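# Slide the door fully open and leave it

## Task

Push or pull the sliding door until it is completely open, so that it stays open by itself with the robot no longer holding it. Everything else in the room must stay where it was at the start. Moving the door hard enough to slam it open or closed counts as a failure, and so does the robot toppling or finishing with a lean.

## Robot and tools

ROBOT. A wheeled base that can drive in any direction, with strong wheel motors (7 N m), carries a column about 1.75 m tall. A carriage rides up and down it over 1.0 m (lift_m) and holds two identical six-joint arms, each with a two-finger gripper. Arm bases sit roughly 0.57 m + lift_m above the floor, and parts of the carriage hang about 0.15 m lower. A hand reaches 0.78 m from its shoulder but only about 0.38 m below its arm base. A hand is about 0.16 m long and 0.1 m wide (0.14 m when open). Parked joints 1 to 6 are 0, 0.05, 0.05, 1.45, 0, 0, and with both arms parked the footprint is about 0.95 m wide by 0.7 m long. carriage_camera is fixed, facing forward and tilted about 20 degrees down. left_wrist_camera and right_wrist_camera look out beyond the fingertips. Stretched-out arms heat their motors quickly, even with nothing held.

FRAMES. Base frame: origin on the floor below the base centre, x forward, y left, z up. left_hand and right_hand are reported in it, each being the point between that hand's finger pads. quat_wxyz rotates base axes into hand axes; the hand's z runs along the fingers and the fingers open along its y; an upright hand with joints 1, 5, 6 at 0 gives (1, 0, 0, 0). The odometry frame is the base frame at the scene's start. base_odometry counts wheel rotation only, so slipping shows up as movement; heading is positive to the left, from -3.142 to 3.142.

execute_actions. Arguments: "actions", a list holding one action or none, and optional "cameras" (any of carriage_camera, left_wrist_camera, right_wrist_camera, or "all"; omitted, null or ["all"] gives every camera, [] gives none). An action may contain "base", "joints" or both; their motions start at once and may finish at different times, and no action runs longer than 15 s. "base" takes exactly one key, each a relative move counted from where the base last reported itself: translate_m (metres, forward positive, -2 to 2), strafe_m (metres, left positive, -2 to 2) or rotate_rad (radians, counter-clockwise/left positive, -6.3 to 6.3). "joints" is one object of absolute targets keyed by joint name; the left and right arms use separate keys. Ranges (tolerance for done in brackets): lift_m 0 to 1 m (±0.004); joint1 -2.617 to 3.054 rad, turns the arm about vertical, 0 forward, positive left (±0.02); joint2 0 to 3.141, shoulder, 0 upper arm back and level, 1.57 upright, 3.14 forward and level (±0.055); joint3 0 to 3.141, elbow, 0 folded, 3.14 straight (±0.055); joint4 -1.57 to 1.57, wrist pitch, 0 in line with the forearm, positive lifts the fingertips (±0.04); joint5 -1.57 to 1.57, wrist yaw, positive swings fingertips to the RIGHT (±0.02); joint6 -2.094 to 2.094, roll about the finger direction, positive clockwise viewed from the forearm (±0.02); gripper_m 0 to 0.093 m pad gap (±0.004). Names are left_joint1_rad ... left_joint6_rad, left_gripper_m, and the same with right_. Unknown keys or out-of-range numbers make the whole call rejected with no motion. A joint or base left out of an action may keep pushing toward an earlier target without the status saying so. An empty list just reports state and images.

wait: "seconds" 0 to 10; commands nothing, returns the same report. zoom_image: "camera" and "region" [x0, y0, x1, y1] in pixels of that camera's latest full image, origin top-left, at most 504 by 504. finished_scene: "scene" (integer); ends the scene after the last command is held, cannot be undone, and says whether the task succeeded.

RESULTS. A "pictures" line names the images in order. base_status and joint_status: "done" (for the base, wheels turned the commanded amount, slip included; a millimetre-scale move may stop short yet say done); "off_target" (resting away from target, maybe still pushing); "contact_stop" or "time_out" (target dropped, holding where it stopped). "joint command not followed", often with a "cause:" line, means a safety check refused that arm's targets (gripper targets still run); named joints then read "not_followed" and the targets may be retried with each later action. Clear it by moving only the refused arm away from the other, then the other arm in a later call. on_its_own lists what the call did not command; "held at" is the held target, not the actual position. motor_effort: percent of maximum, positive toward larger joint values, peak in brackets; readings carry fixed per-motor errors and noise. A lift effort that keeps dropping while lowering means a hand rests on something. drive_wheels (ignore sign) staying high at rest means the base is pressing on something. Joint torques are raw drive outputs with offsets and friction, nonzero even in free air. "ARM HIT" means an arm struck the robot. MOTOR HOT warns from 75 °C; OVER-TEMPERATURE FAULT at 90 °C pauses that arm 10 s, and at 100 °C the arm goes limp and drops; affected keys read "limit_stop_at_motor_heat", so resend them. After a stop reported in one call, the remaining calls of that reply are skipped. The robot keeps holding the last command while you are composing a reply.

CAMERAS. Each is 504x504, pinhole with radial distortion; fovy_deg 90.389 (carriage), 76.106 (left wrist), 52.848 (right wrist). T_world_to_cam maps base-frame points into the camera frame; carriage_camera sits near pos_world [0.193827, -0.000633349, 1.2857]. Calibration has small errors, and wrist camera poses also inherit joint reading errors.

CAUTIONS. Move the door smoothly and stop it gently; never fling it. The base halts with contact_stop when wheels strain or an arm is shoved, but only after the impact, and arms are not watched while turning; it can roll on about 0.3 m after an arm touches something. After a blocked drive, back off about 0.2 m the way you came (or turn back), repeat if still pressed, then retry. Arms have no contact stop and snap to their targets once freed. Hand readings drift at long reach, and a level hand sags 10 to 17 cm under 1 kg. Tipping is likeliest with a high carriage, outstretched arms, loads or pulling; only images reveal leaning. Avoid driving backward into table edges the column may hit. Never let the two arms strike or press each other hard. Gripper pads push about 45 to 60 N each.

Each tool is called after ">>>" in YAML: its name, and indented under it one key for each argument.

## Session

I'll start by looking at the scene.

>>> execute_actions:
  actions: []

Scene clock: 0.00 s.
Joint torques (N m, as the arm reports them, + toward a larger angle): no reading
base_odometry: x=+0.000 y=+0.000 heading=+0.000 (m, m, rad; odometry frame)
base_status: not commanded
joint_positions: lift_m=+0.302 left_joint1_rad=-0.009 left_joint2_rad=+0.046 left_joint3_rad=+0.042 left_joint4_rad=+1.486 left_joint5_rad=-0.014 left_joint6_rad=+0.012 left_gripper_m=+0.095 right_joint1_rad=+0.028 right_joint2_rad=+0.060 right_joint3_rad=+0.055 right_joint4_rad=+1.499 right_joint5_rad=+0.020 right_joint6_rad=+0.046 right_gripper_m=+0.094
joint_status: not commanded
motor_effort: lift_m=+30 drive_wheels=+3 (%)
left_hand: x=+0.2797 y=+0.3271 z=+1.2997 quat_wxyz=(+0.999, -0.006, +0.045, +0.002) (m; base frame)
right_hand: x=+0.2770 y=-0.3277 z=+1.3034 quat_wxyz=(+0.999, +0.010, +0.039, +0.037) (m; base frame)
pictures: carriage_camera, left_wrist_camera, right_wrist_camera
Images, in order (width x height): carriage_camera 504x504, left_wrist_camera 504x504, right_wrist_camera 504x504.

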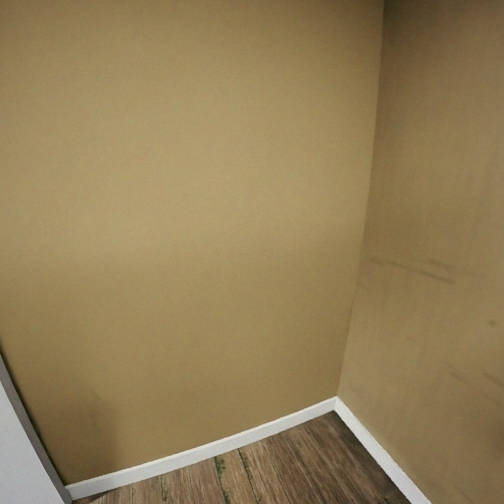

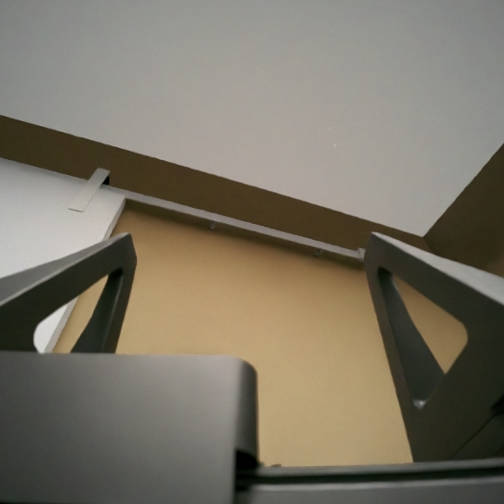

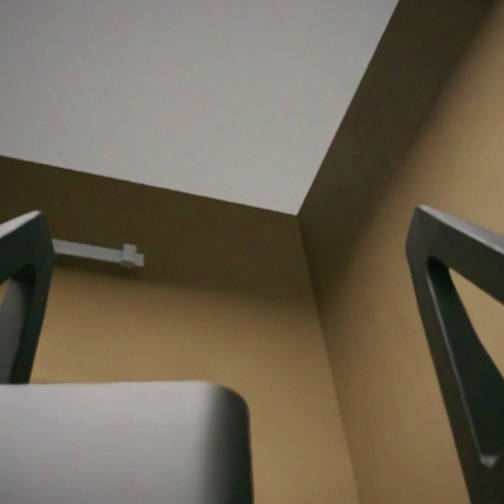

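>>> execute_actions:
  actions:
    - {"base": {"rotate_rad": 0.9}}
  cameras: ["carriage_camera"]

Scene clock: 29.97 s.
Joint torques (N m, as the arm reports them, + toward a larger angle): left_arm=[-0.35  4.33  6.67 -0.24 -0.1  -0.03] | right_arm=[-0.09  5.19  5.78 -0.31  0.05  0.  ]
base_odometry: x=+0.000 y=+0.000 heading=+0.899 (m, m, rad; odometry frame)
base_status: done
joint_positions: lift_m=+0.302 left_joint1_rad=-0.009 left_joint2_rad=+0.046 left_joint3_rad=+0.042 left_joint4_rad=+1.486 left_joint5_rad=-0.014 left_joint6_rad=+0.012 left_gripper_m=+0.095 right_joint1_rad=+0.028 right_joint2_rad=+0.060 right_joint3_rad=+0.055 right_joint4_rad=+1.499 right_joint5_rad=+0.020 right_joint6_rad=+0.046 right_gripper_m=+0.094
joint_status: not commanded
motor_effort: lift_m=+30(30) drive_wheels=+10(27) (%)
left_hand: x=+0.2797 y=+0.3271 z=+1.2997 quat_wxyz=(+0.999, -0.006, +0.045, +0.002) (m; base frame)
right_hand: x=+0.2771 y=-0.3277 z=+1.3034 quat_wxyz=(+0.999, +0.010, +0.039, +0.037) (m; base frame)
pictures: carriage_camera
Images, in order (width x height): carriage_camera 504x504.

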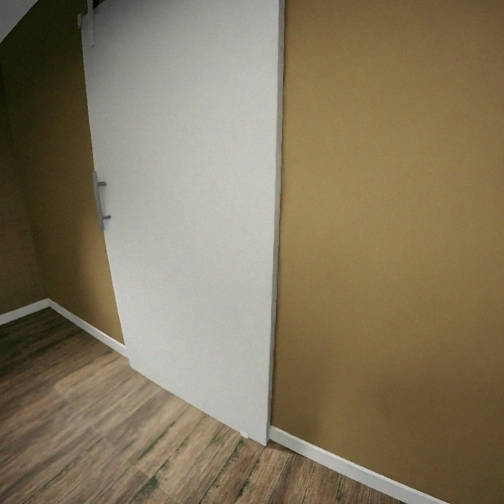

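>>> execute_actions:
  actions:
    - {"base": {"rotate_rad": -0.574}, "joints": {"left_joint2_rad": 1.0, "left_joint3_rad": 1.0, "left_joint4_rad": 0.0, "lift_m": 0.2}}
  cameras: ["carriage_camera"]

Scene clock: 97.60 s.
Joint torques (N m, as the arm reports them, + toward a larger angle): left_arm=[-0.36 -2.44 11.52  2.23 -0.1  -0.04] | right_arm=[-0.12  5.2   5.77 -0.29  0.05  0.  ]
base_odometry: x=+0.000 y=+0.000 heading=+0.327 (m, m, rad; odometry frame)
base_status: done
joint_positions: lift_m=+0.200 left_joint1_rad=-0.009 left_joint2_rad=+0.999 left_joint3_rad=+0.971 left_joint4_rad=-0.008 left_joint5_rad=-0.014 left_joint6_rad=+0.012 left_gripper_m=+0.095 right_joint1_rad=+0.028 right_joint2_rad=+0.060 right_joint3_rad=+0.055 right_joint4_rad=+1.498 right_joint5_rad=+0.020 right_joint6_rad=+0.046 right_gripper_m=+0.094
joint_status: all done
motor_effort: lift_m=+26(26) drive_wheels=+16(21) (%)
left_hand: x=+0.6255 y=+0.3238 z=+1.1479 quat_wxyz=(+0.694, +0.003, +0.720, +0.006) (m; base frame)
right_hand: x=+0.2773 y=-0.3277 z=+1.2012 quat_wxyz=(+0.999, +0.010, +0.039, +0.037) (m; base frame)
pictures: carriage_camera
camera_calibration (this result's frames):
carriage_camera: T_world_to_cam=[[-0.0480079, -0.998829, 0.00591163, 0.00167616], [-0.310664, 0.00930637, -0.950474, 1.18512], [0.949307, -0.0474668, -0.310747, 0.183741], [0, 0, 0, 1]] pos_world=[0.193827, -0.000633349, 1.18351]
Images, in order (width x height): carriage_camera 504x504.

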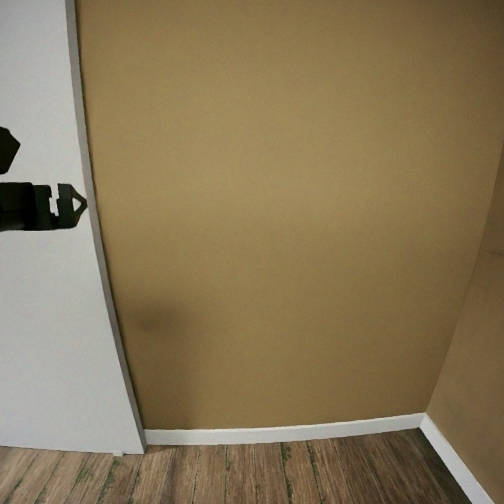

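>>> execute_actions:
  actions:
    - {"base": {"strafe_m": 1.1}}
  cameras: ["carriage_camera", "left_wrist_camera"]

Scene clock: 105.90 s.
Joint torques (N m, as the arm reports them, + toward a larger angle): left_arm=[-0.27 -2.47 11.59  2.23 -0.07 -0.04] | right_arm=[-0.1   5.27  5.79 -0.29  0.06  0.  ]
base_odometry: x=-0.352 y=+1.042 heading=+0.327 (m, m, rad; odometry frame)
base_status: done
joint_positions: lift_m=+0.200 left_joint1_rad=-0.009 left_joint2_rad=+0.999 left_joint3_rad=+0.971 left_joint4_rad=-0.008 left_joint5_rad=-0.014 left_joint6_rad=+0.012 left_gripper_m=+0.095 right_joint1_rad=+0.028 right_joint2_rad=+0.060 right_joint3_rad=+0.055 right_joint4_rad=+1.497 right_joint5_rad=+0.020 right_joint6_rad=+0.046 right_gripper_m=+0.094
joint_status: not commanded
motor_effort: lift_m=+26(26) drive_wheels=-4(21) (%)
left_hand: x=+0.6255 y=+0.3239 z=+1.1478 quat_wxyz=(+0.694, +0.003, +0.720, +0.006) (m; base frame)
right_hand: x=+0.2776 y=-0.3277 z=+1.2012 quat_wxyz=(+0.998, +0.010, +0.040, +0.037) (m; base frame)
pictures: carriage_camera, left_wrist_camera
camera_calibration (this result's frames):
carriage_camera: T_world_to_cam=[[-0.0480079, -0.998829, 0.00591163, 0.00167616], [-0.310664, 0.00930637, -0.950474, 1.18512], [0.949307, -0.0474668, -0.310747, 0.183741], [0, 0, 0, 1]] pos_world=[0.193827, -0.000633349, 1.18351]
left_wrist_camera: T_world_to_cam=[[-0.0106501, -0.999828, -0.0152091, 0.350159], [-0.644159, 0.0184934, -0.764668, 1.28117], [0.764817, 0.00165332, -0.644245, 0.377891], [0, 0, 0, 1]] pos_world=[0.539988, 0.32578, 1.22845]
Images, in order (width x height): carriage_camera 504x504, left_wrist_camera 504x504.

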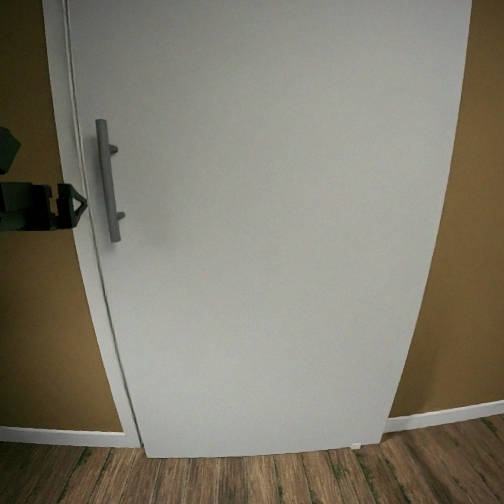

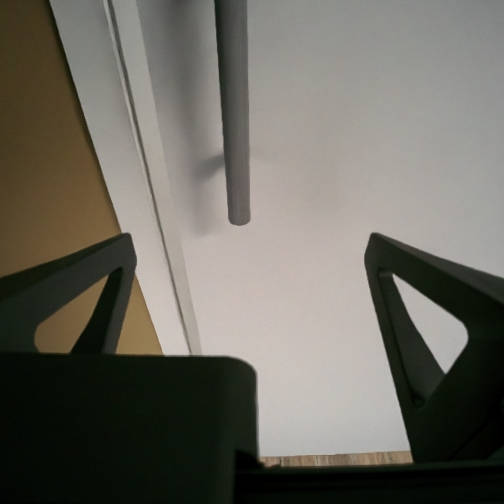

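>>> execute_actions:
  actions:
    - {"base": {"translate_m": 0.2}}
  cameras: ["carriage_camera", "left_wrist_camera"]

Scene clock: 125.90 s.
Joint torques (N m, as the arm reports them, + toward a larger angle): left_arm=[-0.38 -2.59 11.5   2.27 -0.1  -0.04] | right_arm=[-0.1   5.24  5.79 -0.3   0.05  0.  ]
base_odometry: x=-0.163 y=+1.107 heading=+0.328 (m, m, rad; odometry frame)
base_status: done
joint_positions: lift_m=+0.200 left_joint1_rad=-0.009 left_joint2_rad=+0.999 left_joint3_rad=+0.971 left_joint4_rad=-0.008 left_joint5_rad=-0.014 left_joint6_rad=+0.012 left_gripper_m=+0.095 right_joint1_rad=+0.028 right_joint2_rad=+0.060 right_joint3_rad=+0.055 right_joint4_rad=+1.498 right_joint5_rad=+0.020 right_joint6_rad=+0.046 right_gripper_m=+0.094
joint_status: not commanded
motor_effort: lift_m=+26(26) drive_wheels=-8(15) (%)
left_hand: x=+0.6255 y=+0.3239 z=+1.1478 quat_wxyz=(+0.694, +0.003, +0.720, +0.006) (m; base frame)
right_hand: x=+0.2773 y=-0.3277 z=+1.2012 quat_wxyz=(+0.999, +0.010, +0.039, +0.037) (m; base frame)
pictures: carriage_camera, left_wrist_camera
camera_calibration (this result's frames):
carriage_camera: T_world_to_cam=[[-0.0480079, -0.998829, 0.00591163, 0.00167616], [-0.310664, 0.00930637, -0.950474, 1.18512], [0.949307, -0.0474668, -0.310747, 0.183741], [0, 0, 0, 1]] pos_world=[0.193827, -0.000633349, 1.18351]
left_wrist_camera: T_world_to_cam=[[-0.0106501, -0.999828, -0.0152091, 0.350159], [-0.644159, 0.0184934, -0.764668, 1.28117], [0.764817, 0.00165332, -0.644245, 0.377891], [0, 0, 0, 1]] pos_world=[0.539988, 0.32578, 1.22845]
Images, in order (width x height): carriage_camera 504x504, left_wrist_camera 504x504.

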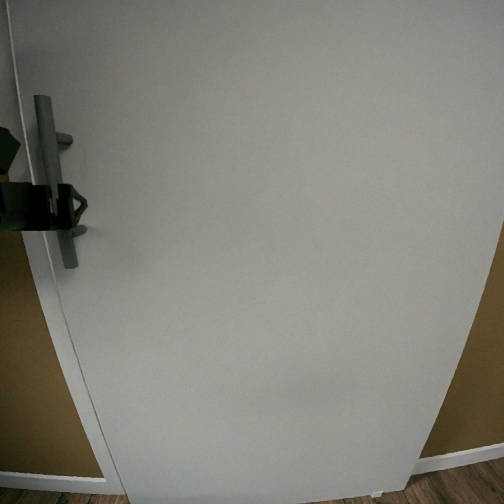

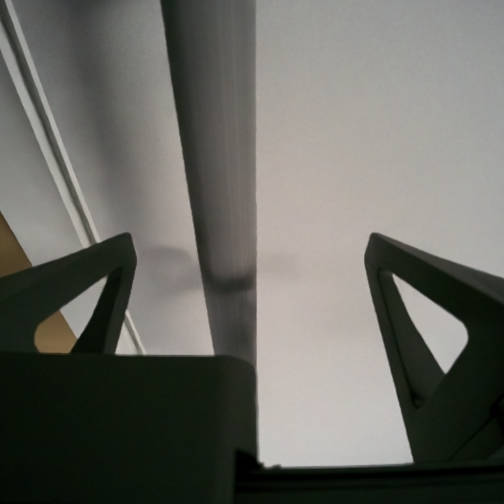

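>>> execute_actions:
  actions:
    - {"base": {"translate_m": 0.04}}
  cameras: []

>>> execute_actions:
  actions:
    - {"joints": {"left_gripper_m": 0.0}}
  cameras: ["carriage_camera", "left_wrist_camera"]

Scene clock: 134.63 s.
Joint torques (N m, as the arm reports them, + toward a larger angle): left_arm=[-0.56 -2.53 11.45  2.24 -0.08 -0.03] | right_arm=[-0.11  5.2   5.78 -0.29  0.04  0.  ]
base_odometry: x=-0.125 y=+1.120 heading=+0.328 (m, m, rad; odometry frame)
base_status: done
joint_positions: lift_m=+0.200 left_joint1_rad=-0.009 left_joint2_rad=+0.999 left_joint3_rad=+0.971 left_joint4_rad=-0.008 left_joint5_rad=-0.014 left_joint6_rad=+0.012 left_gripper_m=+0.095 right_joint1_rad=+0.028 right_joint2_rad=+0.060 right_joint3_rad=+0.055 right_joint4_rad=+1.498 right_joint5_rad=+0.020 right_joint6_rad=+0.046 right_gripper_m=+0.094
joint_status: not commanded
motor_effort: lift_m=+26(26) drive_wheels=-7(14) (%)
left_hand: x=+0.6255 y=+0.3239 z=+1.1478 quat_wxyz=(+0.694, +0.003, +0.720, +0.006) (m; base frame)
right_hand: x=+0.2774 y=-0.3277 z=+1.2012 quat_wxyz=(+0.998, +0.010, +0.039, +0.037) (m; base frame)
pictures: none
No camera images: the call's "cameras" was empty. Leave "cameras" out to get every camera's image.

Scene clock: 135.37 s.
Joint torques (N m, as the arm reports them, + toward a larger angle): left_arm=[-1.49 -2.3  11.45  2.22  0.15  0.08] | right_arm=[-0.09  5.23  5.83 -0.29  0.06 -0.01]
base_odometry: x=-0.125 y=+1.120 heading=+0.328 (m, m, rad; odometry frame)
base_status: not commanded
joint_positions: lift_m=+0.200 left_joint1_rad=+0.002 left_joint2_rad=+0.999 left_joint3_rad=+0.971 left_joint4_rad=-0.007 left_joint5_rad=-0.046 left_joint6_rad=+0.000 left_gripper_m=+0.023 right_joint1_rad=+0.028 right_joint2_rad=+0.060 right_joint3_rad=+0.055 right_joint4_rad=+1.498 right_joint5_rad=+0.020 right_joint6_rad=+0.046 right_gripper_m=+0.094
joint_status: left_gripper_m off_target (ended at +0.023, target +0.000)
motor_effort: lift_m=+26(26) drive_wheels=-7(8) (%)
left_hand: x=+0.6253 y=+0.3338 z=+1.1481 quat_wxyz=(+0.694, -0.017, +0.719, +0.018) (m; base frame)
right_hand: x=+0.2773 y=-0.3277 z=+1.2012 quat_wxyz=(+0.999, +0.010, +0.039, +0.037) (m; base frame)
pictures: carriage_camera, left_wrist_camera
camera_calibration (this result's frames):
carriage_camera: T_world_to_cam=[[-0.0480079, -0.998829, 0.00591163, 0.00167616], [-0.310664, 0.00930637, -0.950474, 1.18512], [0.949307, -0.0474668, -0.310747, 0.183741], [0, 0, 0, 1]] pos_world=[0.193827, -0.000633349, 1.18351]
left_wrist_camera: T_world_to_cam=[[0.0336266, -0.999424, -0.00452049, 0.319941], [-0.643045, -0.0181729, -0.765613, 1.29371], [0.76509, 0.0286518, -0.643286, 0.367917], [0, 0, 0, 1]] pos_world=[0.539668, 0.332726, 1.22861]
Images, in order (width x height): carriage_camera 504x504, left_wrist_camera 504x504.

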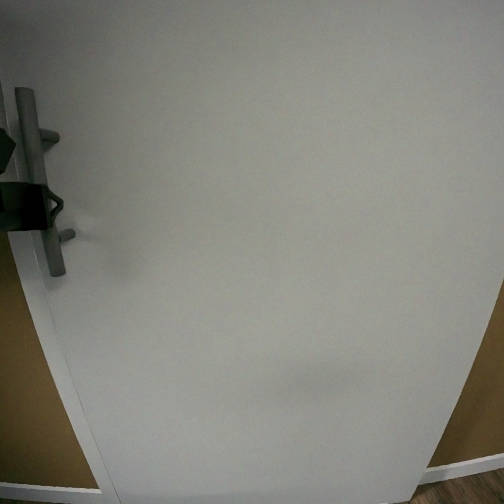

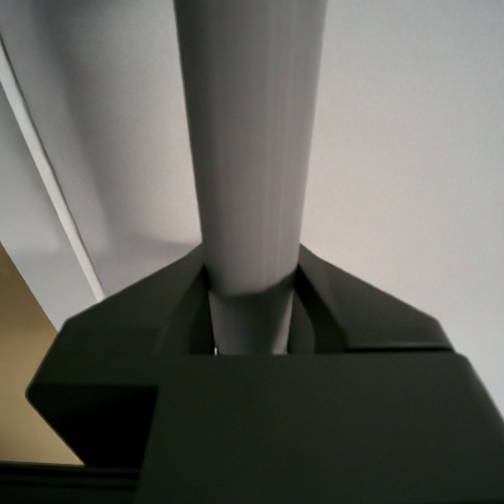

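Gripped the handle. Now I'll slide right in steps.

>>> execute_actions:
  actions:
    - {"base": {"strafe_m": -0.5}}
  cameras: ["carriage_camera"]

Scene clock: 144.17 s.
Joint torques (N m, as the arm reports them, + toward a larger angle): left_arm=[-1.69 -3.46 11.46  2.11  0.46  0.16] | right_arm=[-0.13  5.2   5.78 -0.27  0.03  0.  ]
base_odometry: x=-0.109 y=+1.075 heading=+0.330 (m, m, rad; odometry frame)
base_status: strafe_m contact_stop (by the wheels' count: -0.048 of -0.500)
joint_positions: lift_m=+0.200 left_joint1_rad=+0.004 left_joint2_rad=+1.010 left_joint3_rad=+0.973 left_joint4_rad=+0.004 left_joint5_rad=-0.079 left_joint6_rad=-0.005 left_gripper_m=+0.023 right_joint1_rad=+0.028 right_joint2_rad=+0.061 right_joint3_rad=+0.055 right_joint4_rad=+1.498 right_joint5_rad=+0.021 right_joint6_rad=+0.046 right_gripper_m=+0.094
joint_status: not commanded
motor_effort: lift_m=+26(26) drive_wheels=+4(18) (%)
left_hand: x=+0.6280 y=+0.3399 z=+1.1476 quat_wxyz=(+0.694, -0.031, +0.718, +0.028) (m; base frame)
right_hand: x=+0.2776 y=-0.3279 z=+1.2012 quat_wxyz=(+0.998, +0.011, +0.040, +0.037) (m; base frame)
pictures: carriage_camera
camera_calibration (this result's frames):
carriage_camera: T_world_to_cam=[[-0.0480079, -0.998829, 0.00591163, 0.00167633], [-0.310664, 0.00930637, -0.950474, 1.18509], [0.949307, -0.0474668, -0.310747, 0.183732], [0, 0, 0, 1]] pos_world=[0.193827, -0.000633349, 1.18348]
Images, in order (width x height): carriage_camera 504x504.

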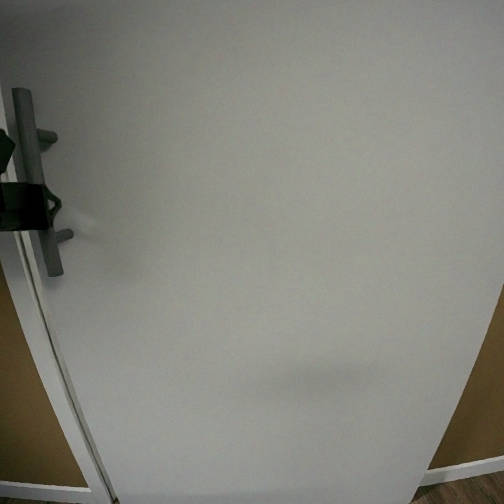

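>>> execute_actions:
  actions:
    - {"base": {"strafe_m": -0.5}, "joints": {"left_joint5_rad": 0.0, "left_joint1_rad": 0.0}}
  cameras: ["carriage_camera"]

Scene clock: 152.90 s.
Joint torques (N m, as the arm reports them, + toward a larger angle): left_arm=[ 3.6  -4.82 11.38  1.89 -1.24  0.11] | right_arm=[-0.1   5.2   5.78 -0.28  0.04  0.  ]
base_odometry: x=+0.053 y=+0.602 heading=+0.330 (m, m, rad; odometry frame)
base_status: done
joint_positions: lift_m=+0.200 left_joint1_rad=-0.044 left_joint2_rad=+1.024 left_joint3_rad=+0.973 left_joint4_rad=+0.025 left_joint5_rad=+0.133 left_joint6_rad=+0.000 left_gripper_m=+0.022 right_joint1_rad=+0.028 right_joint2_rad=+0.061 right_joint3_rad=+0.055 right_joint4_rad=+1.497 right_joint5_rad=+0.021 right_joint6_rad=+0.046 right_gripper_m=+0.094
joint_status: left_joint1_rad off_target (ended at -0.044, target +0.000); left_joint5_rad off_target (ended at +0.132, target +0.000)
motor_effort: lift_m=+26(26) drive_wheels=-4(18) (%)
left_hand: x=+0.6294 y=+0.2857 z=+1.1481 quat_wxyz=(+0.695, +0.062, +0.713, -0.063) (m; base frame)
right_hand: x=+0.2777 y=-0.3279 z=+1.2012 quat_wxyz=(+0.998, +0.011, +0.040, +0.037) (m; base frame)
pictures: carriage_camera
camera_calibration (this result's frames):
carriage_camera: T_world_to_cam=[[-0.0480079, -0.998829, 0.00591163, 0.00167633], [-0.310664, 0.00930637, -0.950474, 1.18509], [0.949307, -0.0474668, -0.310747, 0.183732], [0, 0, 0, 1]] pos_world=[0.193827, -0.000633349, 1.18348]
Images, in order (width x height): carriage_camera 504x504.

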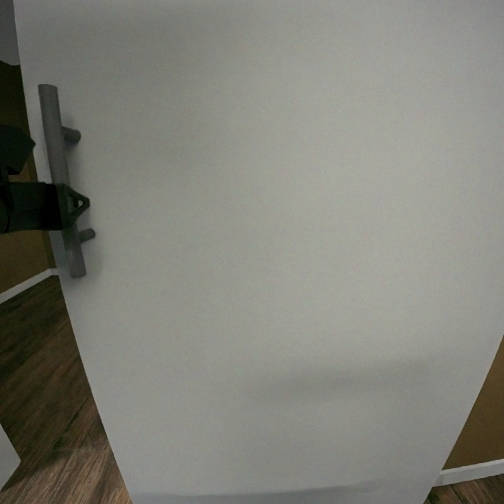

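>>> execute_actions:
  actions:
    - {"base": {"strafe_m": -0.3}, "joints": {"left_joint5_rad": 0.0, "left_joint1_rad": 0.0}}
  cameras: ["carriage_camera", "right_wrist_camera"]

Scene clock: 160.50 s.
Joint torques (N m, as the arm reports them, + toward a larger angle): left_arm=[-0.8  -5.2  11.17  1.9   0.25  0.16] | right_arm=[-0.15  5.14  5.76 -0.3   0.02  0.  ]
base_odometry: x=+0.083 y=+0.517 heading=+0.331 (m, m, rad; odometry frame)
base_status: strafe_m contact_stop (by the wheels' count: -0.090 of -0.300)
joint_positions: lift_m=+0.200 left_joint1_rad=+0.004 left_joint2_rad=+1.028 left_joint3_rad=+0.975 left_joint4_rad=+0.025 left_joint5_rad=-0.038 left_joint6_rad=-0.005 left_gripper_m=+0.021 right_joint1_rad=+0.028 right_joint2_rad=+0.062 right_joint3_rad=+0.055 right_joint4_rad=+1.498 right_joint5_rad=+0.023 right_joint6_rad=+0.046 right_gripper_m=+0.094
joint_status: left_joint5_rad off_target (ended at -0.038, target +0.000); the others done
motor_effort: lift_m=+26(26) drive_wheels=-1(17) (%)
left_hand: x=+0.6330 y=+0.3331 z=+1.1479 quat_wxyz=(+0.697, -0.017, +0.716, +0.013) (m; base frame)
right_hand: x=+0.2776 y=-0.3282 z=+1.2012 quat_wxyz=(+0.998, +0.012, +0.040, +0.037) (m; base frame)
pictures: carriage_camera, right_wrist_camera
camera_calibration (this result's frames):
carriage_camera: T_world_to_cam=[[-0.0480079, -0.998829, 0.00591163, 0.00167647], [-0.310664, 0.00930637, -0.950474, 1.18507], [0.949307, -0.0474668, -0.310747, 0.183725], [0, 0, 0, 1]] pos_world=[0.193827, -0.000633349, 1.18346]
right_wrist_camera: T_world_to_cam=[[0.0695798, -0.995849, -0.0586776, -0.27421], [0.731966, 0.0909293, -0.675246, 0.637217], [0.677779, 0.0040334, 0.735255, -0.943935], [0, 0, 0, 1]] pos_world=[0.192437, -0.327206, 1.10822]
Images, in order (width x height): carriage_camera 504x504, right_wrist_camera 504x504.

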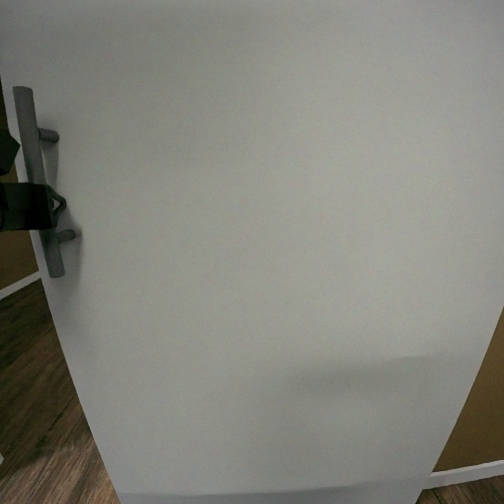

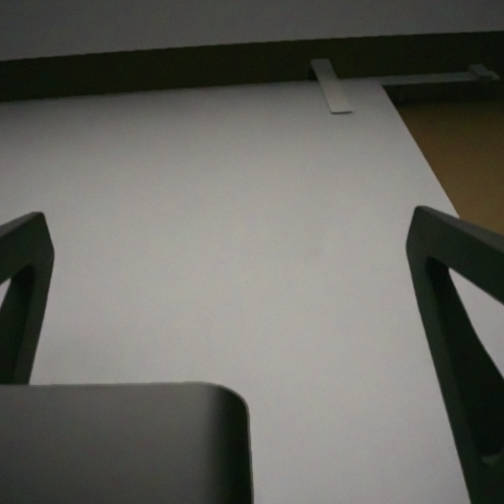

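>>> execute_actions:
  actions:
    - {"base": {"strafe_m": -0.22}, "joints": {"left_joint5_rad": 0.03, "left_joint1_rad": -0.03}}
  cameras: ["carriage_camera", "right_wrist_camera"]

Scene clock: 170.40 s.
Joint torques (N m, as the arm reports them, + toward a larger angle): left_arm=[ 2.68 -5.42 11.14  1.86 -0.81  0.13] | right_arm=[-0.13  5.13  5.73 -0.29  0.02  0.  ]
base_odometry: x=+0.154 y=+0.309 heading=+0.330 (m, m, rad; odometry frame)
base_status: done
joint_positions: lift_m=+0.200 left_joint1_rad=-0.064 left_joint2_rad=+1.030 left_joint3_rad=+0.975 left_joint4_rad=+0.028 left_joint5_rad=+0.117 left_joint6_rad=-0.001 left_gripper_m=+0.021 right_joint1_rad=+0.028 right_joint2_rad=+0.062 right_joint3_rad=+0.055 right_joint4_rad=+1.498 right_joint5_rad=+0.023 right_joint6_rad=+0.046 right_gripper_m=+0.094
joint_status: left_joint1_rad off_target (ended at -0.064, target -0.030); left_joint5_rad off_target (ended at +0.117, target +0.030)
motor_effort: lift_m=+26(26) drive_wheels=-5(18) (%)
left_hand: x=+0.6305 y=+0.2810 z=+1.1479 quat_wxyz=(+0.695, +0.063, +0.714, -0.064) (m; base frame)
right_hand: x=+0.2776 y=-0.3282 z=+1.2012 quat_wxyz=(+0.998, +0.012, +0.040, +0.037) (m; base frame)
pictures: carriage_camera, right_wrist_camera
camera_calibration (this result's frames):
carriage_camera: T_world_to_cam=[[-0.0480079, -0.998829, 0.00591163, 0.00167647], [-0.310664, 0.00930637, -0.950474, 1.18507], [0.949307, -0.0474668, -0.310747, 0.183725], [0, 0, 0, 1]] pos_world=[0.193827, -0.000633349, 1.18346]
right_wrist_camera: T_world_to_cam=[[0.0695798, -0.995849, -0.0586776, -0.27421], [0.731966, 0.0909293, -0.675246, 0.637217], [0.677779, 0.0040334, 0.735255, -0.943935], [0, 0, 0, 1]] pos_world=[0.192437, -0.327206, 1.10822]
Images, in order (width x height): carriage_camera 504x504, right_wrist_camera 504x504.

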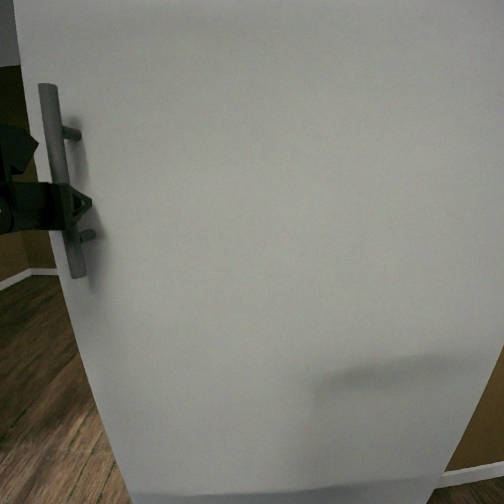

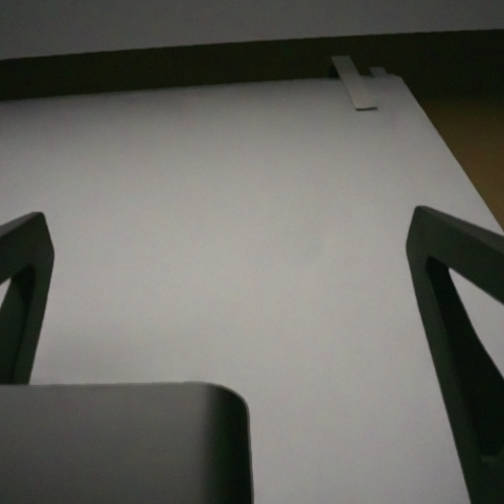

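>>> execute_actions:
  actions:
    - {"base": {"strafe_m": -0.07}, "joints": {"left_joint5_rad": 0.0, "left_joint1_rad": -0.06}}
  cameras: ["carriage_camera", "right_wrist_camera"]

Scene clock: 178.13 s.
Joint torques (N m, as the arm reports them, + toward a larger angle): left_arm=[-2.34 -5.25 11.2   1.89  0.77  0.15] | right_arm=[-0.12  5.13  5.73 -0.29  0.02  0.  ]
base_odometry: x=+0.177 y=+0.243 heading=+0.331 (m, m, rad; odometry frame)
base_status: done
joint_positions: lift_m=+0.200 left_joint1_rad=-0.039 left_joint2_rad=+1.028 left_joint3_rad=+0.975 left_joint4_rad=+0.027 left_joint5_rad=-0.102 left_joint6_rad=-0.006 left_gripper_m=+0.021 right_joint1_rad=+0.028 right_joint2_rad=+0.062 right_joint3_rad=+0.055 right_joint4_rad=+1.498 right_joint5_rad=+0.023 right_joint6_rad=+0.046 right_gripper_m=+0.094
joint_status: left_joint1_rad off_target (ended at -0.039, target -0.060); left_joint5_rad off_target (ended at -0.102, target +0.000)
motor_effort: lift_m=+26(26) drive_wheels=+2(12) (%)
left_hand: x=+0.6329 y=+0.3277 z=+1.1480 quat_wxyz=(+0.697, -0.024, +0.716, +0.021) (m; base frame)
right_hand: x=+0.2776 y=-0.3282 z=+1.2012 quat_wxyz=(+0.998, +0.012, +0.040, +0.037) (m; base frame)
pictures: carriage_camera, right_wrist_camera
camera_calibration (this result's frames):
carriage_camera: T_world_to_cam=[[-0.0480079, -0.998829, 0.00591163, 0.00167647], [-0.310664, 0.00930637, -0.950474, 1.18507], [0.949307, -0.0474668, -0.310747, 0.183725], [0, 0, 0, 1]] pos_world=[0.193827, -0.000633349, 1.18346]
right_wrist_camera: T_world_to_cam=[[0.0695798, -0.995849, -0.0586776, -0.27421], [0.731966, 0.0909293, -0.675246, 0.637217], [0.677779, 0.0040334, 0.735255, -0.943935], [0, 0, 0, 1]] pos_world=[0.192437, -0.327206, 1.10822]
Images, in order (width x height): carriage_camera 504x504, right_wrist_camera 504x504.

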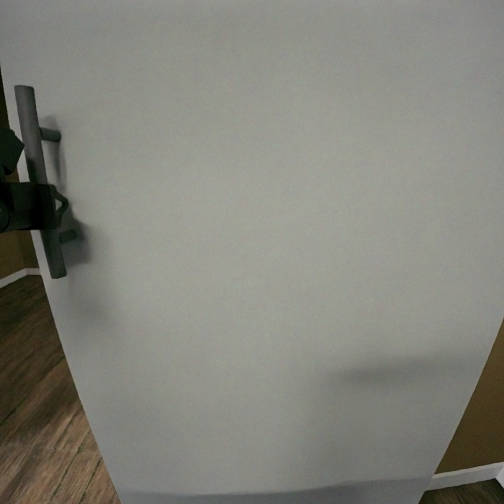

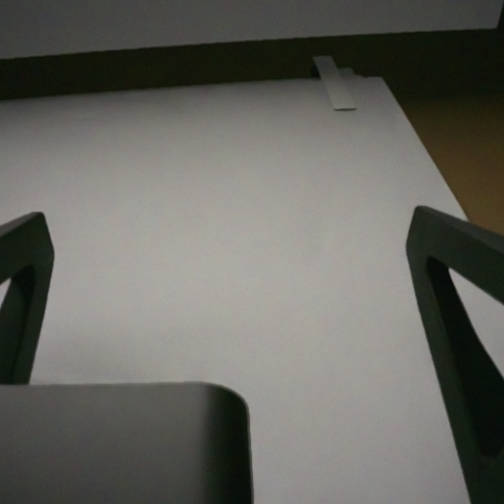

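>>> execute_actions:
  actions:
    - {"joints": {"left_gripper_m": 0.093}}
  cameras: []

>>> execute_actions:
  actions:
    - {"base": {"translate_m": -0.3}}
  cameras: ["carriage_camera", "right_wrist_camera"]

Scene clock: 183.67 s.
Joint torques (N m, as the arm reports them, + toward a larger angle): left_arm=[-1.39 -4.4  11.2   2.12  0.04  0.07] | right_arm=[-0.11  5.09  5.74 -0.29  0.02  0.  ]
base_odometry: x=+0.177 y=+0.243 heading=+0.331 (m, m, rad; odometry frame)
base_status: not commanded
joint_positions: lift_m=+0.200 left_joint1_rad=-0.050 left_joint2_rad=+1.020 left_joint3_rad=+0.975 left_joint4_rad=+0.001 left_joint5_rad=-0.012 left_joint6_rad=+0.004 left_gripper_m=+0.093 right_joint1_rad=+0.028 right_joint2_rad=+0.062 right_joint3_rad=+0.055 right_joint4_rad=+1.498 right_joint5_rad=+0.023 right_joint6_rad=+0.046 right_gripper_m=+0.094
joint_status: all done
on_its_own: left_joint5_rad moved +0.090 to your old target +0.000
motor_effort: lift_m=+26(26) drive_wheels=+2(2) (%)
left_hand: x=+0.6305 y=+0.3083 z=+1.1448 quat_wxyz=(+0.691, +0.015, +0.722, -0.012) (m; base frame)
right_hand: x=+0.2776 y=-0.3282 z=+1.2012 quat_wxyz=(+0.998, +0.012, +0.040, +0.037) (m; base frame)
pictures: none
No camera images: the call's "cameras" was empty. Leave "cameras" out to get every camera's image.

Scene clock: 186.13 s.
Joint torques (N m, as the arm reports them, + toward a larger angle): left_arm=[-1.41 -4.22 11.15  2.17  0.    0.06] | right_arm=[-0.14  5.14  5.73 -0.31  0.02  0.  ]
base_odometry: x=-0.106 y=+0.145 heading=+0.330 (m, m, rad; odometry frame)
base_status: done
joint_positions: lift_m=+0.200 left_joint1_rad=-0.050 left_joint2_rad=+1.017 left_joint3_rad=+0.975 left_joint4_rad=-0.005 left_joint5_rad=-0.010 left_joint6_rad=+0.004 left_gripper_m=+0.093 right_joint1_rad=+0.028 right_joint2_rad=+0.062 right_joint3_rad=+0.055 right_joint4_rad=+1.498 right_joint5_rad=+0.023 right_joint6_rad=+0.046 right_gripper_m=+0.094
joint_status: not commanded
motor_effort: lift_m=+26(26) drive_wheels=-2(11) (%)
left_hand: x=+0.6297 y=+0.3079 z=+1.1442 quat_wxyz=(+0.690, +0.016, +0.723, -0.012) (m; base frame)
right_hand: x=+0.2775 y=-0.3282 z=+1.2012 quat_wxyz=(+0.998, +0.012, +0.039, +0.037) (m; base frame)
pictures: carriage_camera, right_wrist_camera
camera_calibration (this result's frames):
carriage_camera: T_world_to_cam=[[-0.0480079, -0.998829, 0.00591163, 0.00167647], [-0.310664, 0.00930637, -0.950474, 1.18507], [0.949307, -0.0474668, -0.310747, 0.183725], [0, 0, 0, 1]] pos_world=[0.193827, -0.000633349, 1.18346]
right_wrist_camera: T_world_to_cam=[[0.0696021, -0.995849, -0.0586618, -0.27423], [0.732224, 0.0909366, -0.674966, 0.636885], [0.677498, 0.00402547, 0.735513, -0.944112], [0, 0, 0, 1]] pos_world=[0.192379, -0.327208, 1.1082]
Images, in order (width x height): carriage_camera 504x504, right_wrist_camera 504x504.

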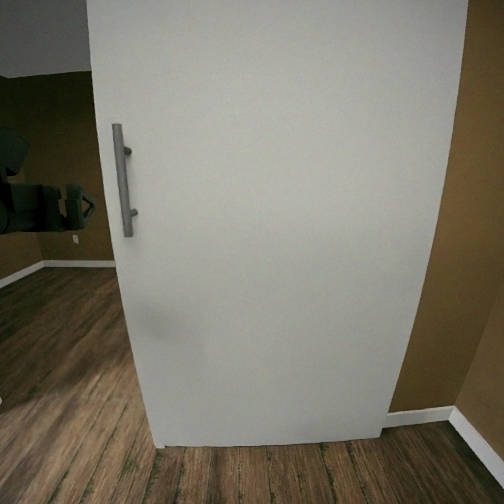

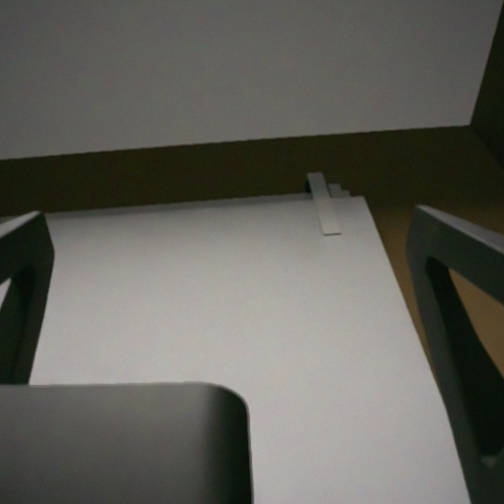

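The door is fully open with its hanger at the rail stop, and the gripper has let go.

>>> finished_scene:
  scene: 1

The scene is finished: the task was done.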